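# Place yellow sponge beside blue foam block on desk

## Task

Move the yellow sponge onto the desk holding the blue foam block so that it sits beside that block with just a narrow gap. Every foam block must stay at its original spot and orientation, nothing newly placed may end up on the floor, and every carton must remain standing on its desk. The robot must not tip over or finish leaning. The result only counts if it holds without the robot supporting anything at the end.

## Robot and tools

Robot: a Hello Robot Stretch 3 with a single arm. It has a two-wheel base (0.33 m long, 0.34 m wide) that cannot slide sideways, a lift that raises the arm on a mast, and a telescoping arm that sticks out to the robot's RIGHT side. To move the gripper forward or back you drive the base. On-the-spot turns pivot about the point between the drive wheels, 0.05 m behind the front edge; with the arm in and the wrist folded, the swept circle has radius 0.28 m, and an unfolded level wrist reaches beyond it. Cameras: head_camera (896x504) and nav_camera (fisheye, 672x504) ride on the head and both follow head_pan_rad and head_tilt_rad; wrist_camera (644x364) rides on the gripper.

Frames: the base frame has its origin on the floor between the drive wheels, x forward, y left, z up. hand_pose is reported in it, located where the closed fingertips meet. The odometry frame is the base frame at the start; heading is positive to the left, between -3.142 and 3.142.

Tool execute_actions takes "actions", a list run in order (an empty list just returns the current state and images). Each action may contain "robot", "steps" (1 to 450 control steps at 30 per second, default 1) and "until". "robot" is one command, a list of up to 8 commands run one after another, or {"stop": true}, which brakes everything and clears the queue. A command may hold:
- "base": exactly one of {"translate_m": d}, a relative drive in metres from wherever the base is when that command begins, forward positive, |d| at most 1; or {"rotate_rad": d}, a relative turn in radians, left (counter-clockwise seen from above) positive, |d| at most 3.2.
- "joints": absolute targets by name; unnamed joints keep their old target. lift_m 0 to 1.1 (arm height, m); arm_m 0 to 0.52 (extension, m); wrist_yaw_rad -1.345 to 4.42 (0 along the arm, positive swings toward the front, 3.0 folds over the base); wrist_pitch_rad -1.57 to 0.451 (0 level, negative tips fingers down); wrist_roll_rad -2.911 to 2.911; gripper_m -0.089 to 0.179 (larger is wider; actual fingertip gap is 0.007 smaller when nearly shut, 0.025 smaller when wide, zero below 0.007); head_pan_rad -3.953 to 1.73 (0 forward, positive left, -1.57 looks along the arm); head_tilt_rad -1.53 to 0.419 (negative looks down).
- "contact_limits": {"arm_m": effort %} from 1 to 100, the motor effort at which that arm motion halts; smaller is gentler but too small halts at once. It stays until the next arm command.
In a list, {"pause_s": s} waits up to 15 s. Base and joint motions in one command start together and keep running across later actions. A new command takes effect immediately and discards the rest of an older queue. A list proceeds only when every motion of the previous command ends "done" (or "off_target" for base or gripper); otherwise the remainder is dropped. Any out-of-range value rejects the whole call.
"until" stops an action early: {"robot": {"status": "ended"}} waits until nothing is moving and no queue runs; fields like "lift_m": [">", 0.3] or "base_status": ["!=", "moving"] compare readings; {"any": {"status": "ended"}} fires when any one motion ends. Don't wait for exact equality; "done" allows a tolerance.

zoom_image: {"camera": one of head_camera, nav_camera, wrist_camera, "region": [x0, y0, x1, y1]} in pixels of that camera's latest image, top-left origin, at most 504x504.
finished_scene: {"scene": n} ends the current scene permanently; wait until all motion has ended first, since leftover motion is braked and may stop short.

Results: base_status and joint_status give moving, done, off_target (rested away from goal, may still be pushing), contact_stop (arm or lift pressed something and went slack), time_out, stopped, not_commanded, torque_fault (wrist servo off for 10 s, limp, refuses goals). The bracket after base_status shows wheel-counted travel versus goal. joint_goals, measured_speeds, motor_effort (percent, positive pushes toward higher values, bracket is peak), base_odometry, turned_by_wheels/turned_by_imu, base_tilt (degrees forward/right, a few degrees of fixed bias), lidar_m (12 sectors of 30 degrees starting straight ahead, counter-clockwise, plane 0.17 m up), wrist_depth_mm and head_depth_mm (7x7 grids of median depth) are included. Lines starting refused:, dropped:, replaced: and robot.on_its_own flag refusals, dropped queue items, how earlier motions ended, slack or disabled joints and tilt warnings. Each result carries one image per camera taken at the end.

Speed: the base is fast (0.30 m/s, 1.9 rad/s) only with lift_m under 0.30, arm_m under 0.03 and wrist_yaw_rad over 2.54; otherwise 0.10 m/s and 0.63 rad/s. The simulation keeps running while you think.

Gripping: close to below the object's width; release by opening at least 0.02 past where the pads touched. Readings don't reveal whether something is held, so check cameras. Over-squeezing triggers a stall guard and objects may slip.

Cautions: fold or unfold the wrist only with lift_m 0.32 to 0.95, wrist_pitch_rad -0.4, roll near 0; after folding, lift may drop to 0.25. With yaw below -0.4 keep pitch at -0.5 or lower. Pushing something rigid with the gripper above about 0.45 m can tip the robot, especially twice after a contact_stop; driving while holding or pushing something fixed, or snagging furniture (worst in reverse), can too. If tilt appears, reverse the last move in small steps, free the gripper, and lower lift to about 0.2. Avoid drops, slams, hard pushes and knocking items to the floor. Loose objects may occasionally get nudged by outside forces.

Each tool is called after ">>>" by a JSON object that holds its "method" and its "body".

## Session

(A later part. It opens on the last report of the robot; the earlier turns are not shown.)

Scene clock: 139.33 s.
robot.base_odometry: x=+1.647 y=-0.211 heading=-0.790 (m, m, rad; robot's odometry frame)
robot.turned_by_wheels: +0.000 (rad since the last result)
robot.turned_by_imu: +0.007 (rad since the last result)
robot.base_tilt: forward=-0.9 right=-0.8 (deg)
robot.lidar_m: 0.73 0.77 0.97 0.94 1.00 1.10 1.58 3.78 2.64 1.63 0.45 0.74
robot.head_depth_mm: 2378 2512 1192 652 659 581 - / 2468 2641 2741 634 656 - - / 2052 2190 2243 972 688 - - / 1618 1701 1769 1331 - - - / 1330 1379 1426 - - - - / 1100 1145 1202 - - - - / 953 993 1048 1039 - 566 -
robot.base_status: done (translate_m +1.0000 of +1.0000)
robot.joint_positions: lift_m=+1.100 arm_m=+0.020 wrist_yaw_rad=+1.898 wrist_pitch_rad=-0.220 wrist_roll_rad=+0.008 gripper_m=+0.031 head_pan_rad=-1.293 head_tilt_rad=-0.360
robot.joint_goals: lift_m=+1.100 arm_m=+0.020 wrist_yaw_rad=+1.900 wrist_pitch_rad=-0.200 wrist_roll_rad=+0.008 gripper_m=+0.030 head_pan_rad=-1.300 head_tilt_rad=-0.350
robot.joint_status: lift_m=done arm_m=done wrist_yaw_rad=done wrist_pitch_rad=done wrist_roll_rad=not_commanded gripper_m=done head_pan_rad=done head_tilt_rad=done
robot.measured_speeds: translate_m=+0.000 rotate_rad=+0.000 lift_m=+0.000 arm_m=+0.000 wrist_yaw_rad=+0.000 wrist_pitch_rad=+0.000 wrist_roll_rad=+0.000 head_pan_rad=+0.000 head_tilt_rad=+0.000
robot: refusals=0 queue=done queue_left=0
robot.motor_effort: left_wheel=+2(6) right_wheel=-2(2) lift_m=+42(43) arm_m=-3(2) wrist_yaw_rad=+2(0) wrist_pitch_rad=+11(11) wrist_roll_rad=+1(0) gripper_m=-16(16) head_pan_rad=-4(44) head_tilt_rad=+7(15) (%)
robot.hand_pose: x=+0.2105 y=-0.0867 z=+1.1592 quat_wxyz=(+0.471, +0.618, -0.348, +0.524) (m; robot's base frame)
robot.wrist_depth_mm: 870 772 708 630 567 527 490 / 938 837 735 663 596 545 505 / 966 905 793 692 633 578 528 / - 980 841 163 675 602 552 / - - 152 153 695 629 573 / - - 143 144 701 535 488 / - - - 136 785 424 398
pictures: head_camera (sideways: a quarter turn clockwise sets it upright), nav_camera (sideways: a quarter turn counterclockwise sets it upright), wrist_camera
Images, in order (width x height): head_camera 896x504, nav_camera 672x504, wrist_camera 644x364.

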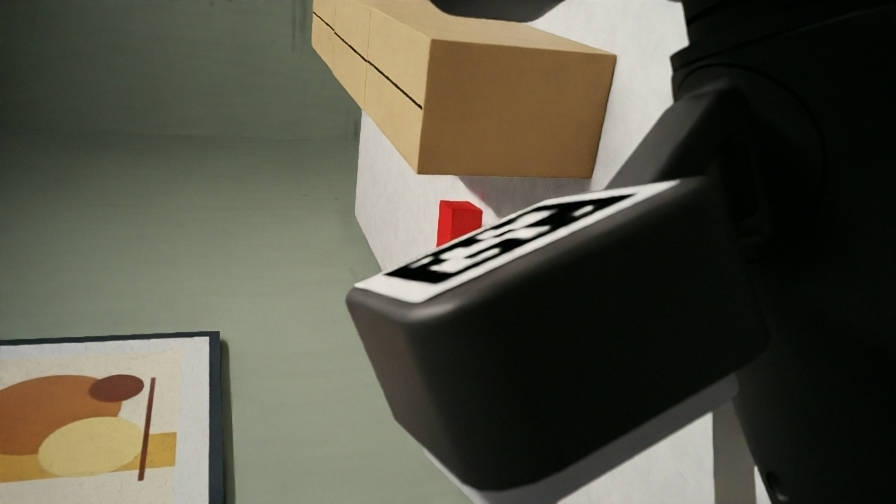

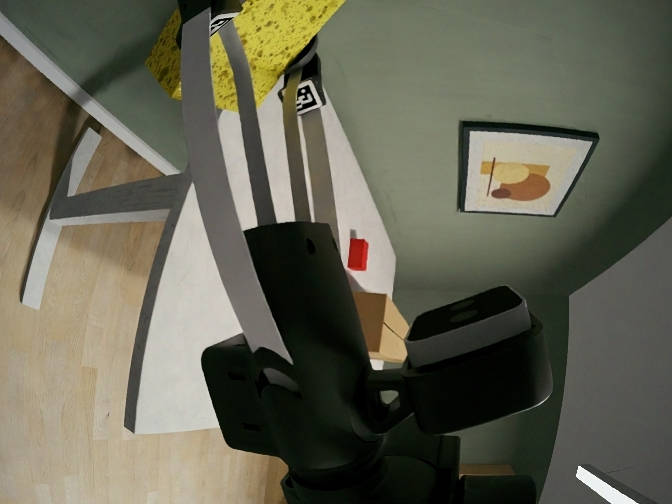

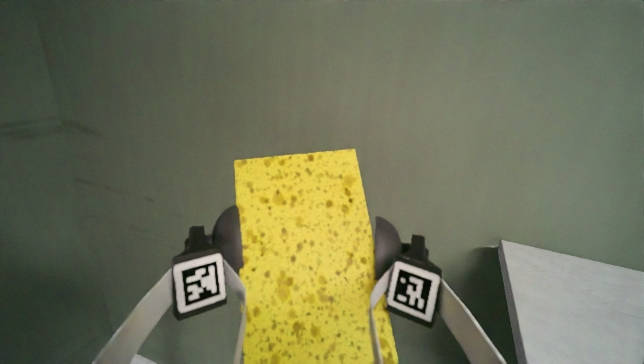

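>>> {"method": "execute_actions", "body": {"actions": [{"robot":{"joints":{"head_pan_rad":1.73,"head_tilt_rad":-0.1}},"steps":150,"until":{"robot":{"status":"ended"}}},{"robot":{"joints":{"head_pan_rad":-2.6,"head_tilt_rad":-0.1}},"steps":0}]}}

>>> {"method": "execute_actions", "body": {"actions": [{"robot":{"joints":{"head_pan_rad":1.73,"head_tilt_rad":-0.1}},"steps":150,"until":{"robot":{"status":"ended"}}}]}}

action 1: "steps" must be a whole number from 1 to 450, written without a decimal point, got 0

Scene clock: 141.83 s.
robot.base_odometry: x=+1.647 y=-0.211 heading=-0.790 (m, m, rad; robot's odometry frame)
robot.turned_by_wheels: +0.000 (rad since the last result)
robot.turned_by_imu: +0.001 (rad since the last result)
robot.base_tilt: forward=-0.8 right=-0.8 (deg)
robot.lidar_m: 0.73 0.77 0.97 0.94 1.00 1.10 1.58 3.75 2.63 1.64 0.45 0.74
robot.head_depth_mm: - 837 850 856 867 882 886 / - 861 868 881 890 906 905 / - 882 889 903 915 928 938 / - 905 915 923 937 951 967 / - - - - - - 997 / - - - - - - - / - - - - - - -
robot.base_status: done (translate_m +1.0000 of +1.0000)
robot.joint_positions: lift_m=+1.100 arm_m=+0.020 wrist_yaw_rad=+1.898 wrist_pitch_rad=-0.220 wrist_roll_rad=+0.008 gripper_m=+0.031 head_pan_rad=+1.709 head_tilt_rad=-0.112
robot.joint_goals: lift_m=+1.100 arm_m=+0.020 wrist_yaw_rad=+1.900 wrist_pitch_rad=-0.200 wrist_roll_rad=+0.008 gripper_m=+0.030 head_pan_rad=+1.730 head_tilt_rad=-0.100
robot.joint_status: lift_m=done arm_m=done wrist_yaw_rad=done wrist_pitch_rad=done wrist_roll_rad=not_commanded gripper_m=done head_pan_rad=off_target head_tilt_rad=done
robot.measured_speeds: translate_m=+0.000 rotate_rad=+0.000 lift_m=+0.000 arm_m=+0.000 wrist_yaw_rad=+0.000 wrist_pitch_rad=+0.000 wrist_roll_rad=+0.000 head_pan_rad=+0.000 head_tilt_rad=+0.000
robot: refusals=0 queue=dropped queue_left=0
robot.motor_effort: left_wheel=+2(2) right_wheel=-1(2) lift_m=+43(43) arm_m=-3(3) wrist_yaw_rad=+2(2) wrist_pitch_rad=+11(11) wrist_roll_rad=+1(1) gripper_m=-16(16) head_pan_rad=+3(46) head_tilt_rad=+9(36) (%)
robot.hand_pose: x=+0.2105 y=-0.0867 z=+1.1592 quat_wxyz=(+0.471, +0.618, -0.348, +0.524) (m; robot's base frame)
robot.wrist_depth_mm: 869 790 698 629 569 527 487 / 926 840 738 670 608 549 502 / 985 907 786 706 638 578 527 / - 960 851 163 665 610 555 / - - 153 153 705 623 578 / - - 143 144 707 530 492 / - - - 136 792 420 396
pictures: head_camera (sideways: a quarter turn clockwise sets it upright), nav_camera (sideways: a quarter turn counterclockwise sets it upright), wrist_camera
Images, in order (width x height): head_camera 896x504, nav_camera 672x504, wrist_camera 644x364.

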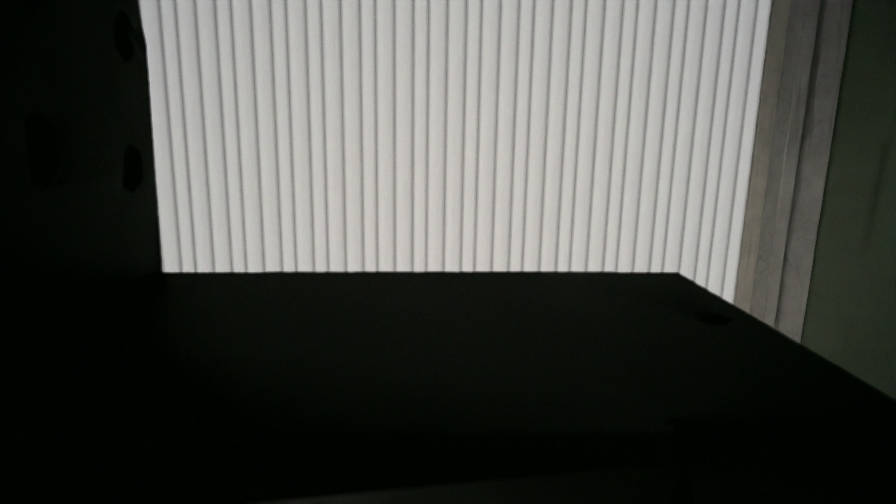

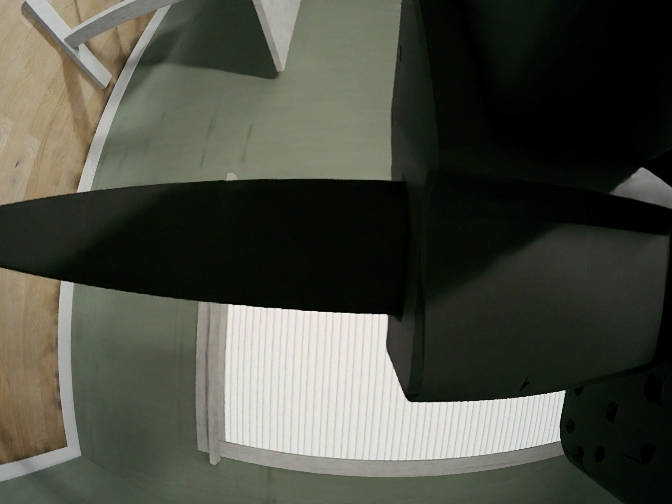

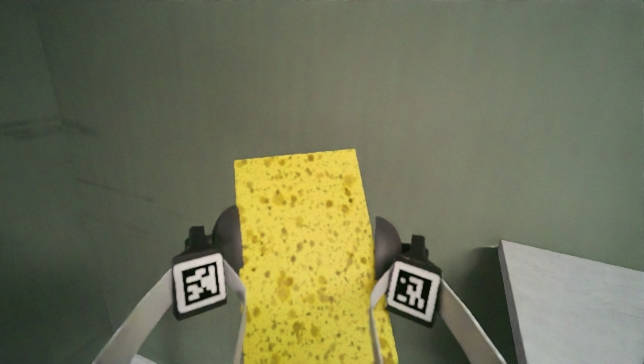

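>>> {"method": "execute_actions", "body": {"actions": [{"robot":{"base":{"rotate_rad":2.7},"joints":{"head_pan_rad":0.0,"head_tilt_rad":-0.1}},"steps":300,"until":{"robot":{"status":"ended"}}}]}}

Scene clock: 147.43 s.
robot.base_odometry: x=+1.647 y=-0.211 heading=+1.910 (m, m, rad; robot's odometry frame)
robot.turned_by_wheels: +2.700 (rad since the last result)
robot.turned_by_imu: +2.726 (rad since the last result)
robot.base_tilt: forward=-0.9 right=-0.9 (deg)
robot.lidar_m: 1.10 3.63 3.58 2.64 1.92 0.45 0.74 0.73 0.79 0.95 0.94 1.02
robot.head_depth_mm: 1480 1488 1504 1510 1439 1500 1552 / 1758 1766 1786 1807 1442 1690 1785 / 2162 2167 2191 2191 1450 1076 1104 / 2396 2818 2808 2861 1202 1486 1900 / 2406 3593 - 3755 1144 1028 1894 / 2410 3697 3946 3909 1448 2600 2060 / 2402 3710 3782 3736 3858 3005 2121
robot.base_status: done (rotate_rad +2.6999 of +2.7000)
robot.joint_positions: lift_m=+1.100 arm_m=+0.020 wrist_yaw_rad=+1.898 wrist_pitch_rad=-0.220 wrist_roll_rad=+0.008 gripper_m=+0.031 head_pan_rad=+0.007 head_tilt_rad=-0.112
robot.joint_goals: lift_m=+1.100 arm_m=+0.020 wrist_yaw_rad=+1.900 wrist_pitch_rad=-0.200 wrist_roll_rad=+0.008 gripper_m=+0.030 head_pan_rad=+0.000 head_tilt_rad=-0.100
robot.joint_status: lift_m=done arm_m=done wrist_yaw_rad=done wrist_pitch_rad=done wrist_roll_rad=not_commanded gripper_m=done head_pan_rad=done head_tilt_rad=done
robot.measured_speeds: translate_m=+0.000 rotate_rad=+0.000 lift_m=+0.000 arm_m=+0.000 wrist_yaw_rad=+0.000 wrist_pitch_rad=+0.000 wrist_roll_rad=+0.000 head_pan_rad=+0.000 head_tilt_rad=+0.000
robot: refusals=0 queue=done queue_left=0
robot.motor_effort: left_wheel=-1(4) right_wheel=+2(4) lift_m=+43(42) arm_m=-3(3) wrist_yaw_rad=+2(1) wrist_pitch_rad=+11(11) wrist_roll_rad=+0(0) gripper_m=-16(16) head_pan_rad=-3(45) head_tilt_rad=+9(9) (%)
robot.hand_pose: x=+0.2105 y=-0.0865 z=+1.1592 quat_wxyz=(+0.471, +0.619, -0.348, +0.524) (m; robot's base frame)
robot.wrist_depth_mm: - - - - - - 877 / - - - - - - 871 / - - - - - - 865 / - - - 163 - - 868 / - - 152 152 - - 858 / - - 143 144 - - 842 / - - - 135 - - 860
pictures: head_camera (sideways: a quarter turn clockwise sets it upright), nav_camera (sideways: a quarter turn counterclockwise sets it upright), wrist_camera
Images, in order (width x height): head_camera 896x504, nav_camera 672x504, wrist_camera 644x364.

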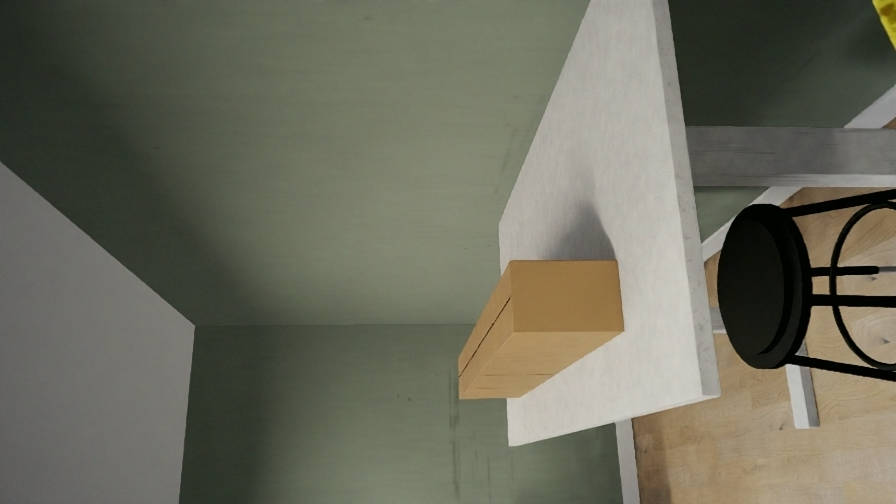

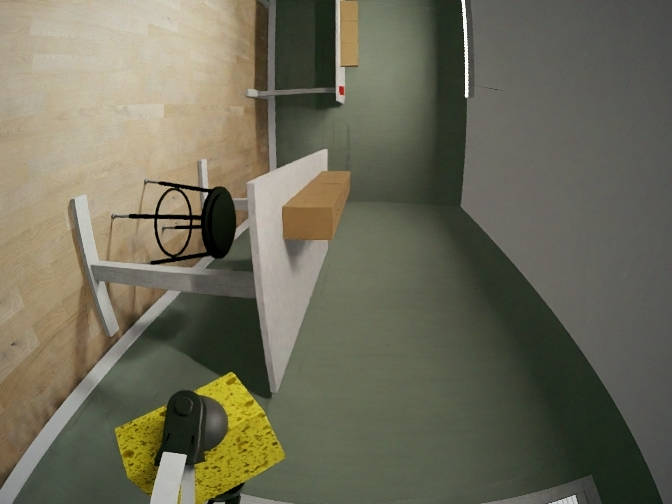

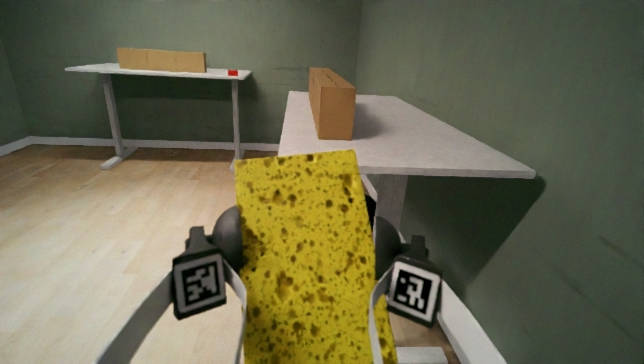

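>>> {"method": "execute_actions", "body": {"actions": [{"robot":[{"base":{"rotate_rad":0.65},"joints":{"wrist_yaw_rad":1.57}},{"base":{"translate_m":1.0}},{"base":{"rotate_rad":-0.25}},{"base":{"translate_m":0.9}}],"steps":450,"until":{"robot":{"status":"ended"}}},{"steps":450,"until":{"robot":{"status":"ended"}}}]}}

Scene clock: 173.43 s.
robot.base_odometry: x=+0.205 y=+1.004 heading=+2.310 (m, m, rad; robot's odometry frame)
robot.turned_by_wheels: +0.400 (rad since the last result)
robot.turned_by_imu: +0.418 (rad since the last result)
robot.base_tilt: forward=-0.9 right=-0.8 (deg)
robot.lidar_m: 1.74 2.19 2.65 2.30 2.63 2.51 2.12 0.81 0.56 0.79 0.84 1.72
robot.head_depth_mm: 1999 2052 2077 2098 2102 2148 2140 / 2029 2048 2095 2101 2135 2158 2161 / 2043 2075 2102 2123 2172 2178 2146 / 2046 2102 2123 2161 1717 2201 1974 / 2086 2091 2137 2157 1802 2218 2142 / 2091 2117 2151 2183 1531 2251 2141 / 2101 2146 2182 2194 1533 2264 2146
robot.base_status: done (translate_m +0.9000 of +0.9000)
robot.joint_positions: lift_m=+1.100 arm_m=+0.020 wrist_yaw_rad=+1.572 wrist_pitch_rad=-0.220 wrist_roll_rad=+0.008 gripper_m=+0.031 head_pan_rad=+0.007 head_tilt_rad=-0.112
robot.joint_goals: lift_m=+1.100 arm_m=+0.020 wrist_yaw_rad=+1.570 wrist_pitch_rad=-0.200 wrist_roll_rad=+0.008 gripper_m=+0.030 head_pan_rad=+0.000 head_tilt_rad=-0.100
robot.joint_status: lift_m=done arm_m=done wrist_yaw_rad=done wrist_pitch_rad=done wrist_roll_rad=not_commanded gripper_m=done head_pan_rad=done head_tilt_rad=done
robot.measured_speeds: translate_m=+0.000 rotate_rad=+0.000 lift_m=+0.000 arm_m=+0.000 wrist_yaw_rad=+0.000 wrist_pitch_rad=+0.000 wrist_roll_rad=+0.000 head_pan_rad=+0.000 head_tilt_rad=+0.000
robot: refusals=0 queue=done queue_left=0
robot.motor_effort: left_wheel=+2(6) right_wheel=-2(4) lift_m=+43(43) arm_m=-3(3) wrist_yaw_rad=-1(3) wrist_pitch_rad=+11(11) wrist_roll_rad=+0(1) gripper_m=-16(16) head_pan_rad=-4(3) head_tilt_rad=+8(8) (%)
robot.hand_pose: x=+0.2235 y=-0.1651 z=+1.1592 quat_wxyz=(+0.550, +0.554, -0.444, +0.440) (m; robot's base frame)
robot.wrist_depth_mm: - - - - - - - / - - - - - - - / - - - - - - - / - - - 163 - - - / - - 152 153 - - - / - - 143 144 - 500 488 / - - - 136 - 406 398
pictures: head_camera (sideways: a quarter turn clockwise sets it upright), nav_camera (sideways: a quarter turn counterclockwise sets it upright), wrist_camera
Images, in order (width x height): head_camera 896x504, nav_camera 672x504, wrist_camera 644x364.

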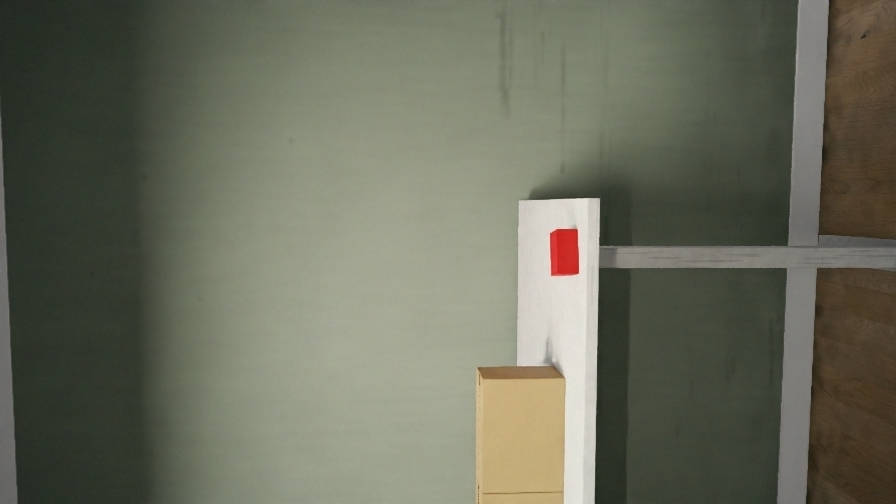

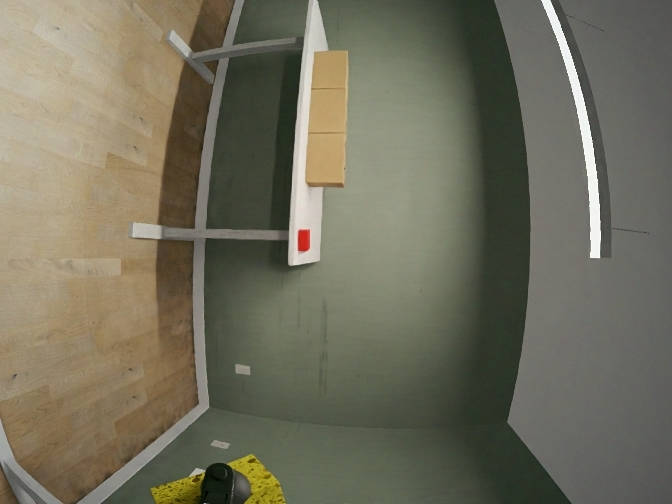

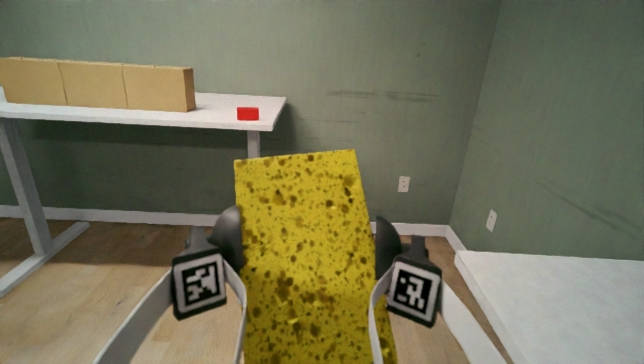

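>>> {"method": "execute_actions", "body": {"actions": [{"robot":[{"base":{"translate_m":0.6}},{"base":{"rotate_rad":-0.6},"joints":{"head_pan_rad":0.6,"head_tilt_rad":-0.3}}],"steps":450,"until":{"robot":{"status":"ended"}}}]}}

Scene clock: 183.37 s.
robot.base_odometry: x=-0.199 y=+1.447 heading=+1.710 (m, m, rad; robot's odometry frame)
robot.turned_by_wheels: -0.600 (rad since the last result)
robot.turned_by_imu: -0.600 (rad since the last result)
robot.base_tilt: forward=-0.9 right=-0.7 (deg)
robot.lidar_m: 1.61 1.14 1.63 1.77 2.55 2.44 3.02 2.72 1.01 1.10 0.78 1.23
robot.head_depth_mm: 1359 1425 1492 1561 1637 1719 1677 / 1385 1443 1497 1569 1648 1739 1686 / 1390 1456 1506 1585 1656 1730 1693 / 1402 1451 1522 1406 883 1744 1625 / 1401 1466 1546 1420 884 1777 1636 / 1408 1485 1540 1419 948 1784 1687 / 1422 1482 1561 1037 955 1789 1685
robot.base_status: done (rotate_rad -0.5999 of -0.6000)
robot.joint_positions: lift_m=+1.100 arm_m=+0.020 wrist_yaw_rad=+1.571 wrist_pitch_rad=-0.220 wrist_roll_rad=+0.008 gripper_m=+0.031 head_pan_rad=+0.593 head_tilt_rad=-0.296
robot.joint_goals: lift_m=+1.100 arm_m=+0.020 wrist_yaw_rad=+1.570 wrist_pitch_rad=-0.200 wrist_roll_rad=+0.008 gripper_m=+0.030 head_pan_rad=+0.600 head_tilt_rad=-0.300
robot.joint_status: lift_m=done arm_m=done wrist_yaw_rad=done wrist_pitch_rad=done wrist_roll_rad=not_commanded gripper_m=done head_pan_rad=done head_tilt_rad=done
robot.measured_speeds: translate_m=+0.000 rotate_rad=+0.000 lift_m=+0.000 arm_m=+0.000 wrist_yaw_rad=+0.000 wrist_pitch_rad=+0.000 wrist_roll_rad=+0.000 head_pan_rad=+0.000 head_tilt_rad=+0.000
robot: refusals=0 queue=done queue_left=0
robot.motor_effort: left_wheel=+3(6) right_wheel=-3(5) lift_m=+43(43) arm_m=-3(3) wrist_yaw_rad=+0(1) wrist_pitch_rad=+11(11) wrist_roll_rad=+1(1) gripper_m=-16(16) head_pan_rad=+4(37) head_tilt_rad=-2(26) (%)
robot.hand_pose: x=+0.2235 y=-0.1651 z=+1.1592 quat_wxyz=(+0.550, +0.554, -0.444, +0.440) (m; robot's base frame)
robot.wrist_depth_mm: - - - - - 948 788 / - - - - - - 825 / - - - - - - 837 / - - - 163 - - 843 / - - 152 152 - - 861 / - - 143 144 - - 874 / - - - 136 - - 913
pictures: head_camera (sideways: a quarter turn clockwise sets it upright), nav_camera (sideways: a quarter turn counterclockwise sets it upright), wrist_camera
Images, in order (width x height): head_camera 896x504, nav_camera 672x504, wrist_camera 644x364.

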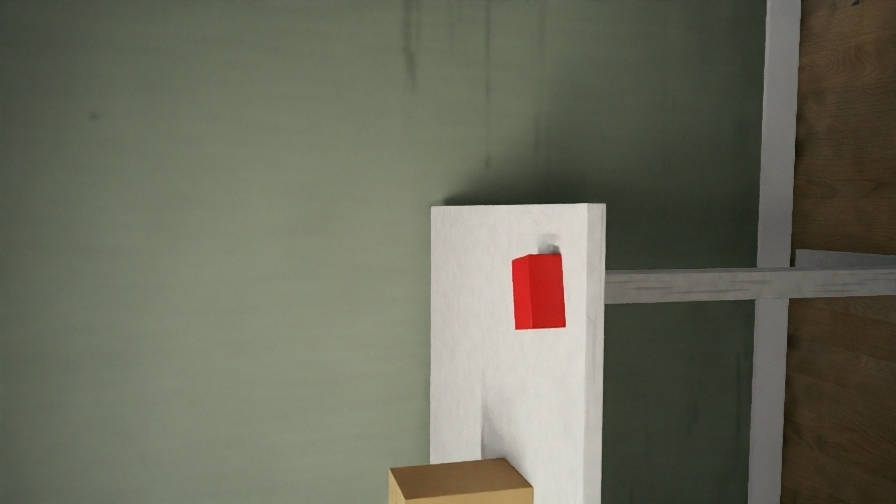

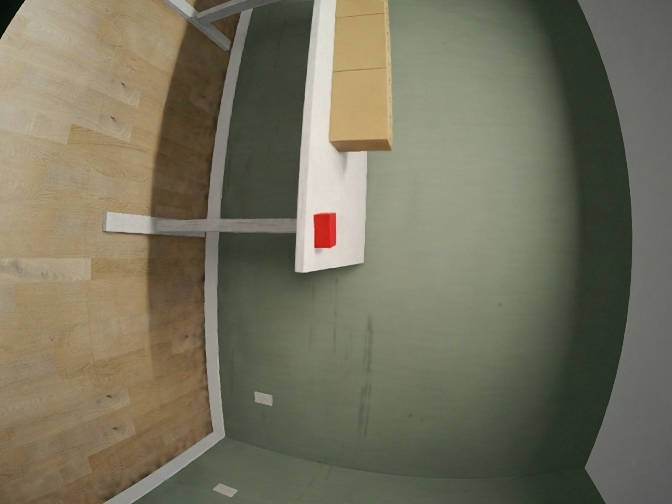

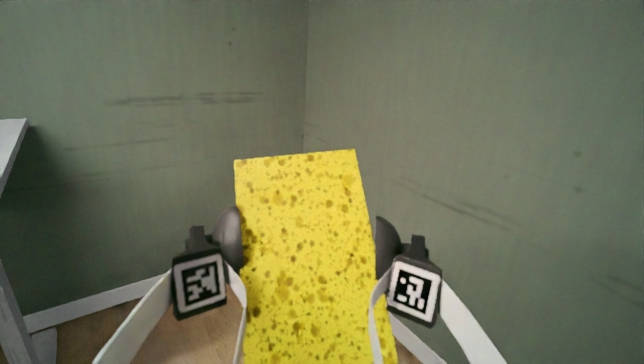

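>>> {"method": "execute_actions", "body": {"actions": [{"robot":[{"base":{"translate_m":0.85},"joints":{"head_pan_rad":1.73,"head_tilt_rad":-0.3,"wrist_yaw_rad":2.6}}],"steps":450,"until":{"robot":{"base_status":"done"}}},{"robot":{"base":{"rotate_rad":0.9},"joints":{"head_pan_rad":1.2}},"steps":200,"until":{"robot":{"status":"ended"}}}]}}

Scene clock: 196.37 s.
robot.base_odometry: x=-0.317 y=+2.289 heading=+2.610 (m, m, rad; robot's odometry frame)
robot.turned_by_wheels: +0.900 (rad since the last result)
robot.turned_by_imu: +0.915 (rad since the last result)
robot.base_tilt: forward=-0.9 right=-0.8 (deg)
robot.lidar_m: 0.89 0.72 1.88 3.02 3.59 1.59 0.93 0.83 0.74 0.74 0.88 0.89
robot.head_depth_mm: 2641 2817 2826 842 827 548 1515 / 2695 2822 2862 1145 833 591 1537 / 2711 2804 2994 1557 1008 2017 1688 / 2672 2851 2909 3070 3047 2153 1665 / 2680 2796 2894 3029 3057 2201 1673 / 2680 2862 2938 3054 3094 2182 1684 / 2708 2799 2922 3069 3016 2208 1684
robot.base_status: done (rotate_rad +0.8999 of +0.9000)
robot.joint_positions: lift_m=+1.100 arm_m=+0.020 wrist_yaw_rad=+2.598 wrist_pitch_rad=-0.220 wrist_roll_rad=+0.008 gripper_m=+0.031 head_pan_rad=+1.207 head_tilt_rad=-0.296
robot.joint_goals: lift_m=+1.100 arm_m=+0.020 wrist_yaw_rad=+2.600 wrist_pitch_rad=-0.200 wrist_roll_rad=+0.008 gripper_m=+0.030 head_pan_rad=+1.200 head_tilt_rad=-0.300
robot.joint_status: lift_m=done arm_m=done wrist_yaw_rad=done wrist_pitch_rad=done wrist_roll_rad=not_commanded gripper_m=done head_pan_rad=done head_tilt_rad=done
robot.measured_speeds: translate_m=+0.000 rotate_rad=+0.000 lift_m=+0.000 arm_m=+0.000 wrist_yaw_rad=+0.000 wrist_pitch_rad=+0.000 wrist_roll_rad=+0.000 head_pan_rad=+0.000 head_tilt_rad=+0.000
robot: refusals=0 queue=done queue_left=0
robot.motor_effort: left_wheel=-1(5) right_wheel=+2(4) lift_m=+43(42) arm_m=-3(3) wrist_yaw_rad=+1(4) wrist_pitch_rad=+11(11) wrist_roll_rad=+0(1) gripper_m=-17(16) head_pan_rad=-4(43) head_tilt_rad=-2(2) (%)
robot.hand_pose: x=+0.1054 y=+0.0443 z=+1.1592 quat_wxyz=(+0.263, +0.700, -0.115, +0.653) (m; robot's base frame)
robot.wrist_depth_mm: - - - - - - 778 / - - - - - - 782 / - - - 996 - - 797 / - - - 164 852 898 799 / - - 152 152 - - 807 / - - 143 144 943 - 810 / - - - 136 - - 810
pictures: head_camera (sideways: a quarter turn clockwise sets it upright), nav_camera (sideways: a quarter turn counterclockwise sets it upright), wrist_camera
replaced: robot.head_pan_rad: its motion had ended off_target
Images, in order (width x height): head_camera 896x504, nav_camera 672x504, wrist_camera 644x364.

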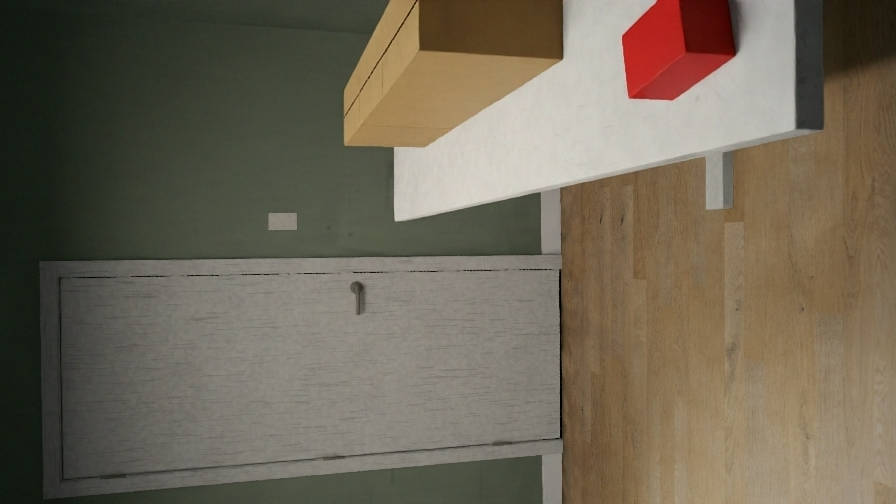

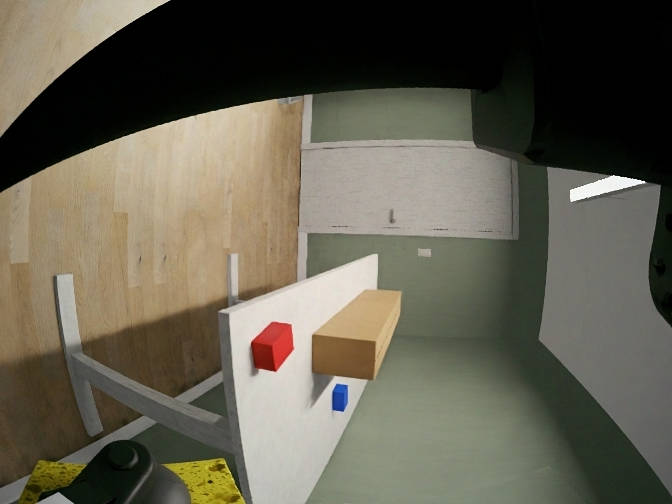

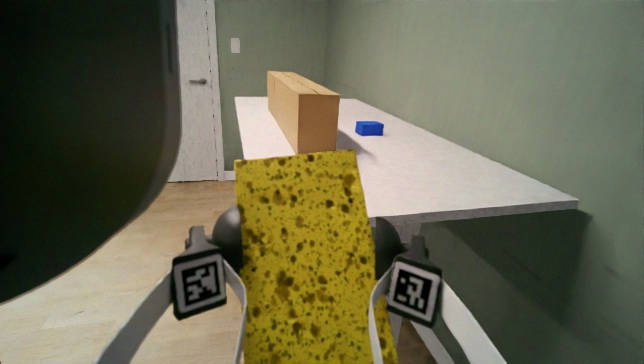

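>>> {"method": "execute_actions", "body": {"actions": [{"robot":[{"base":{"rotate_rad":2.84},"joints":{"head_pan_rad":-1.57,"head_tilt_rad":-0.5}},{"joints":{"wrist_yaw_rad":0.0,"wrist_pitch_rad":-0.3}}],"steps":450,"until":{"robot":{"status":"ended"}}}]}}

Scene clock: 206.13 s.
robot.base_odometry: x=-0.317 y=+2.289 heading=-0.833 (m, m, rad; robot's odometry frame)
robot.turned_by_wheels: +2.840 (rad since the last result)
robot.turned_by_imu: +2.869 (rad since the last result)
robot.base_tilt: forward=-0.9 right=-0.8 (deg)
robot.lidar_m: 1.52 0.93 0.76 0.74 0.77 0.92 0.89 0.92 0.72 1.88 3.13 3.88
robot.head_depth_mm: 2535 - - - - - 1373 / 2566 - - - - - 1405 / 2614 2781 388 379 2064 1644 1403 / 2613 2840 3049 2798 2177 1704 1399 / 2653 2860 3073 2969 2178 1713 1404 / 2643 2901 3040 3012 2198 1700 1409 / 2667 2857 3169 3029 2154 1718 1415
robot.base_status: done (rotate_rad +2.8399 of +2.8400)
robot.joint_positions: lift_m=+1.100 arm_m=+0.020 wrist_yaw_rad=+0.002 wrist_pitch_rad=-0.315 wrist_roll_rad=+0.008 gripper_m=+0.031 head_pan_rad=-1.563 head_tilt_rad=-0.494
robot.joint_goals: lift_m=+1.100 arm_m=+0.020 wrist_yaw_rad=+0.000 wrist_pitch_rad=-0.300 wrist_roll_rad=+0.008 gripper_m=+0.030 head_pan_rad=-1.570 head_tilt_rad=-0.500
robot.joint_status: lift_m=done arm_m=done wrist_yaw_rad=done wrist_pitch_rad=done wrist_roll_rad=not_commanded gripper_m=done head_pan_rad=done head_tilt_rad=done
robot.measured_speeds: translate_m=+0.000 rotate_rad=+0.000 lift_m=+0.000 arm_m=+0.000 wrist_yaw_rad=+0.000 wrist_pitch_rad=+0.000 wrist_roll_rad=+0.000 head_pan_rad=+0.000 head_tilt_rad=+0.000
robot: refusals=0 queue=done queue_left=0
robot.motor_effort: left_wheel=-1(4) right_wheel=+2(5) lift_m=+42(43) arm_m=-3(3) wrist_yaw_rad=-2(1) wrist_pitch_rad=+8(11) wrist_roll_rad=+0(0) gripper_m=-16(15) head_pan_rad=-3(45) head_tilt_rad=-4(27) (%)
robot.hand_pose: x=-0.0209 y=-0.4014 z=+1.1363 quat_wxyz=(+0.696, +0.111, -0.701, -0.111) (m; robot's base frame)
robot.wrist_depth_mm: - - - - - - - / - - - - 843 - - / - - - - 676 884 977 / - - - 163 651 687 727 / - - 152 153 517 522 538 / - - 143 144 359 412 429 / - - - 136 331 352 354
pictures: head_camera (sideways: a quarter turn clockwise sets it upright), nav_camera (sideways: a quarter turn counterclockwise sets it upright), wrist_camera
Images, in order (width x height): head_camera 896x504, nav_camera 672x504, wrist_camera 644x364.

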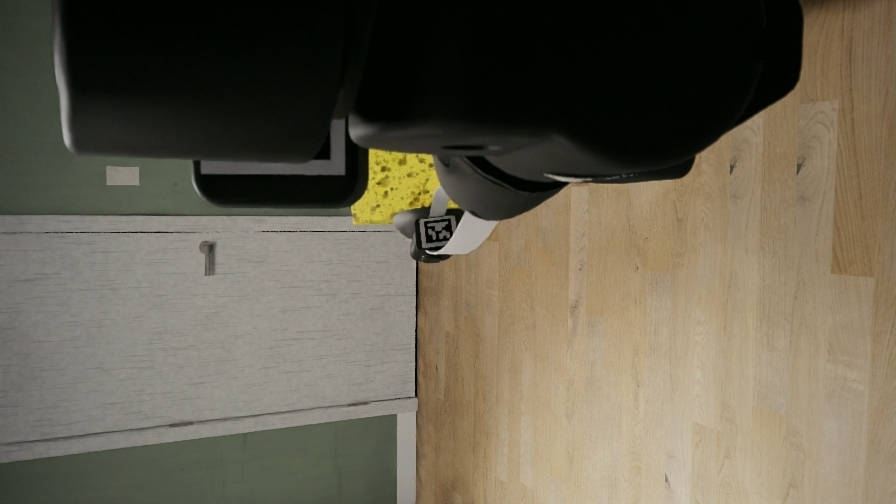

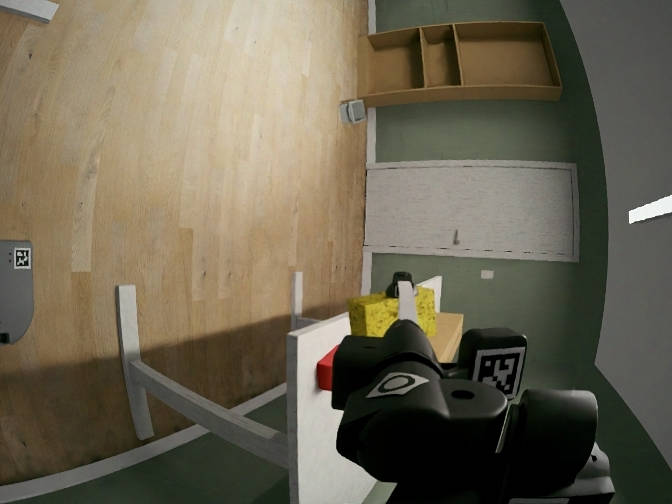

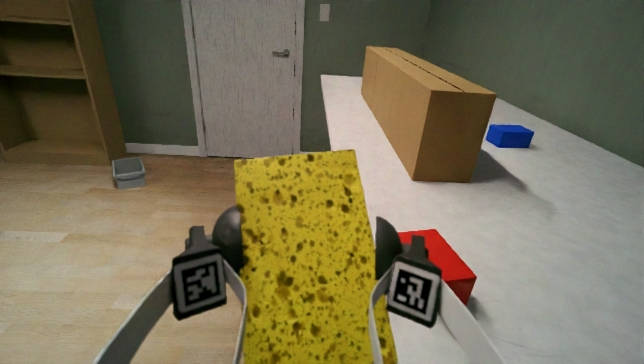

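>>> {"method": "execute_actions", "body": {"actions": [{"robot":{"base":{"translate_m":-0.45},"joints":{"arm_m":0.25,"wrist_pitch_rad":-0.45,"head_tilt_rad":-0.7,"head_pan_rad":-1.45}},"steps":450,"until":{"robot":{"status":"ended"}}}]}}

Scene clock: 212.53 s.
robot.base_odometry: x=-0.619 y=+2.622 heading=-0.833 (m, m, rad; robot's odometry frame)
robot.turned_by_wheels: +0.000 (rad since the last result)
robot.turned_by_imu: +0.000 (rad since the last result)
robot.base_tilt: forward=-0.9 right=-0.8 (deg)
robot.lidar_m: 1.36 1.05 0.77 0.74 0.62 0.46 0.44 0.45 0.62 0.58 3.13 3.93
robot.head_depth_mm: - - 723 573 1713 1424 1232 / 2492 559 695 575 785 1341 1181 / 1166 936 731 577 1628 1382 1172 / 906 811 735 600 1729 1441 1219 / 2646 950 739 605 1725 1454 1219 / 2752 2991 711 607 1722 1453 1255 / 2760 3157 778 619 1739 1467 1260
robot.base_status: done (translate_m -0.4500 of -0.4500)
robot.joint_positions: lift_m=+1.100 arm_m=+0.250 wrist_yaw_rad=+0.001 wrist_pitch_rad=-0.464 wrist_roll_rad=+0.008 gripper_m=+0.031 head_pan_rad=-1.457 head_tilt_rad=-0.692
robot.joint_goals: lift_m=+1.100 arm_m=+0.250 wrist_yaw_rad=+0.000 wrist_pitch_rad=-0.450 wrist_roll_rad=+0.008 gripper_m=+0.030 head_pan_rad=-1.450 head_tilt_rad=-0.700
robot.joint_status: lift_m=done arm_m=done wrist_yaw_rad=done wrist_pitch_rad=done wrist_roll_rad=not_commanded gripper_m=done head_pan_rad=done head_tilt_rad=done
robot.measured_speeds: translate_m=+0.000 rotate_rad=+0.000 lift_m=+0.000 arm_m=+0.000 wrist_yaw_rad=+0.000 wrist_pitch_rad=+0.000 wrist_roll_rad=+0.000 head_pan_rad=+0.000 head_tilt_rad=+0.000
robot: refusals=0 queue=done queue_left=0
robot.motor_effort: left_wheel=-1(5) right_wheel=+2(3) lift_m=+43(43) arm_m=+2(2) wrist_yaw_rad=-1(1) wrist_pitch_rad=+8(8) wrist_roll_rad=+0(1) gripper_m=-16(16) head_pan_rad=+3(15) head_tilt_rad=-6(29) (%)
robot.hand_pose: x=-0.0213 y=-0.6130 z=+1.1023 quat_wxyz=(+0.686, +0.162, -0.691, -0.163) (m; robot's base frame)
robot.wrist_depth_mm: - 395 528 - - 721 489 / - 354 503 836 886 718 486 / - 392 513 605 629 623 479 / 433 426 421 163 487 503 474 / 360 369 152 152 402 410 418 / 312 317 143 144 324 343 353 / 271 275 271 136 284 298 304
pictures: head_camera (sideways: a quarter turn clockwise sets it upright), nav_camera (sideways: a quarter turn counterclockwise sets it upright), wrist_camera
Images, in order (width x height): head_camera 896x504, nav_camera 672x504, wrist_camera 644x364.

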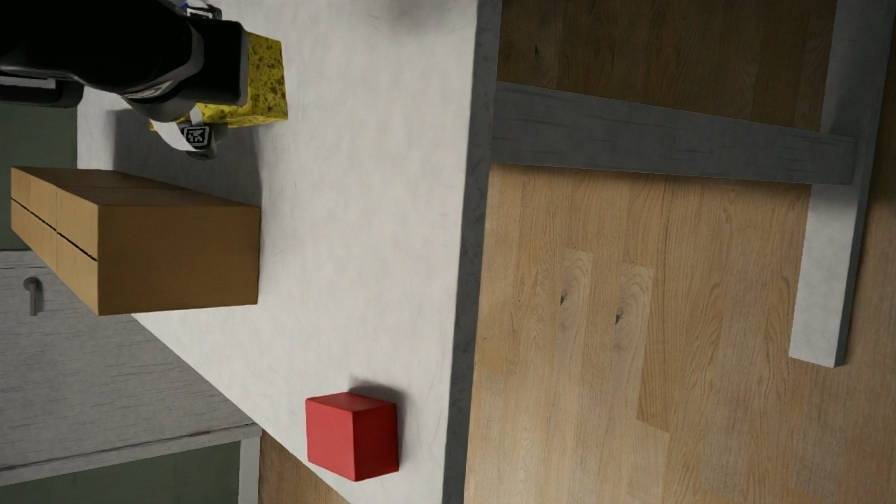

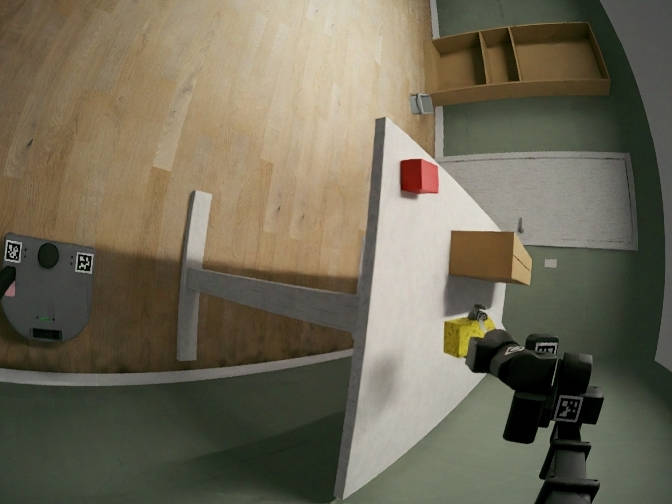

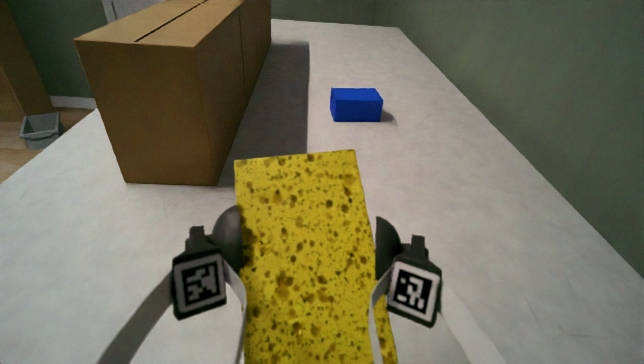

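>>> {"method": "execute_actions", "body": {"actions": [{"robot":[{"base":{"translate_m":-0.06},"joints":{"arm_m":0.52,"wrist_pitch_rad":-0.25}},{"joints":{"lift_m":1.02}}],"steps":450,"until":{"robot":{"status":"ended"}}}]}}

Scene clock: 217.53 s.
robot.base_odometry: x=-0.660 y=+2.667 heading=-0.833 (m, m, rad; robot's odometry frame)
robot.turned_by_wheels: +0.000 (rad since the last result)
robot.turned_by_imu: +0.001 (rad since the last result)
robot.base_tilt: forward=-0.8 right=-0.7 (deg)
robot.lidar_m: 1.42 1.05 0.76 0.74 0.54 0.39 0.38 0.39 0.53 0.59 3.14 3.96
robot.head_depth_mm: - 978 724 572 1697 1437 1204 / 2517 957 726 573 1713 1428 1206 / 1694 1059 731 579 784 957 1170 / 1021 855 732 602 1717 1441 1209 / 1028 818 737 604 1712 1445 1220 / 2764 1150 741 606 1728 1449 1226 / 2847 3140 714 631 1752 1457 1262
robot.base_status: done (translate_m -0.0600 of -0.0600)
robot.joint_positions: lift_m=+1.020 arm_m=+0.520 wrist_yaw_rad=+0.001 wrist_pitch_rad=-0.271 wrist_roll_rad=+0.008 gripper_m=+0.031 head_pan_rad=-1.457 head_tilt_rad=-0.692
robot.joint_goals: lift_m=+1.020 arm_m=+0.520 wrist_yaw_rad=+0.000 wrist_pitch_rad=-0.250 wrist_roll_rad=+0.008 gripper_m=+0.030 head_pan_rad=-1.450 head_tilt_rad=-0.700
robot.joint_status: lift_m=done arm_m=done wrist_yaw_rad=done wrist_pitch_rad=done wrist_roll_rad=not_commanded gripper_m=done head_pan_rad=done head_tilt_rad=done
robot.measured_speeds: translate_m=+0.000 rotate_rad=+0.000 lift_m=+0.000 arm_m=+0.000 wrist_yaw_rad=+0.000 wrist_pitch_rad=+0.000 wrist_roll_rad=+0.000 head_pan_rad=+0.000 head_tilt_rad=+0.000
robot: refusals=0 queue=done queue_left=0
robot.motor_effort: left_wheel=-1(3) right_wheel=+1(4) lift_m=+32(44) arm_m=+2(3) wrist_yaw_rad=-1(1) wrist_pitch_rad=+11(12) wrist_roll_rad=+0(0) gripper_m=-16(16) head_pan_rad=+3(4) head_tilt_rad=-6(6) (%)
robot.hand_pose: x=-0.0214 y=-0.9051 z=+1.0672 quat_wxyz=(+0.698, +0.095, -0.703, -0.096) (m; robot's base frame)
robot.wrist_depth_mm: - - - - - 618 415 / 253 352 805 - - 604 414 / 243 356 671 764 827 600 407 / 245 365 432 162 537 552 403 / 246 339 152 152 404 408 393 / 247 294 143 144 298 323 341 / 233 244 240 136 251 265 271
pictures: head_camera (sideways: a quarter turn clockwise sets it upright), nav_camera (sideways: a quarter turn counterclockwise sets it upright), wrist_camera
Images, in order (width x height): head_camera 896x504, nav_camera 672x504, wrist_camera 644x364.

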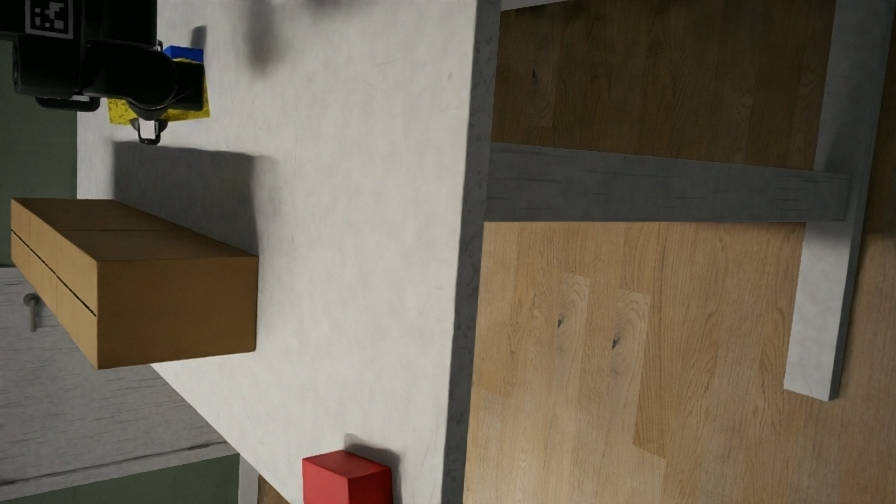

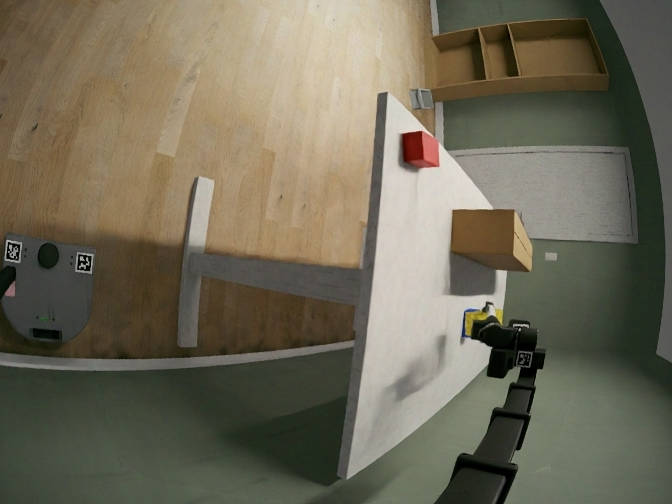

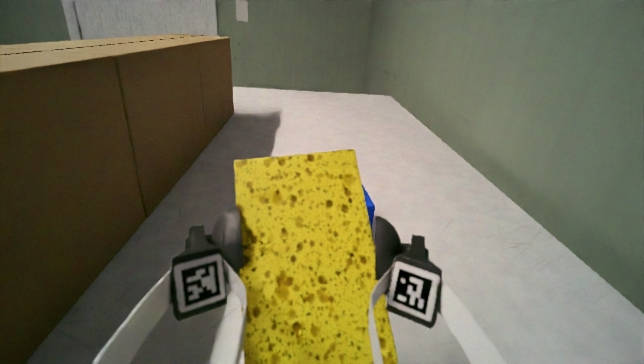

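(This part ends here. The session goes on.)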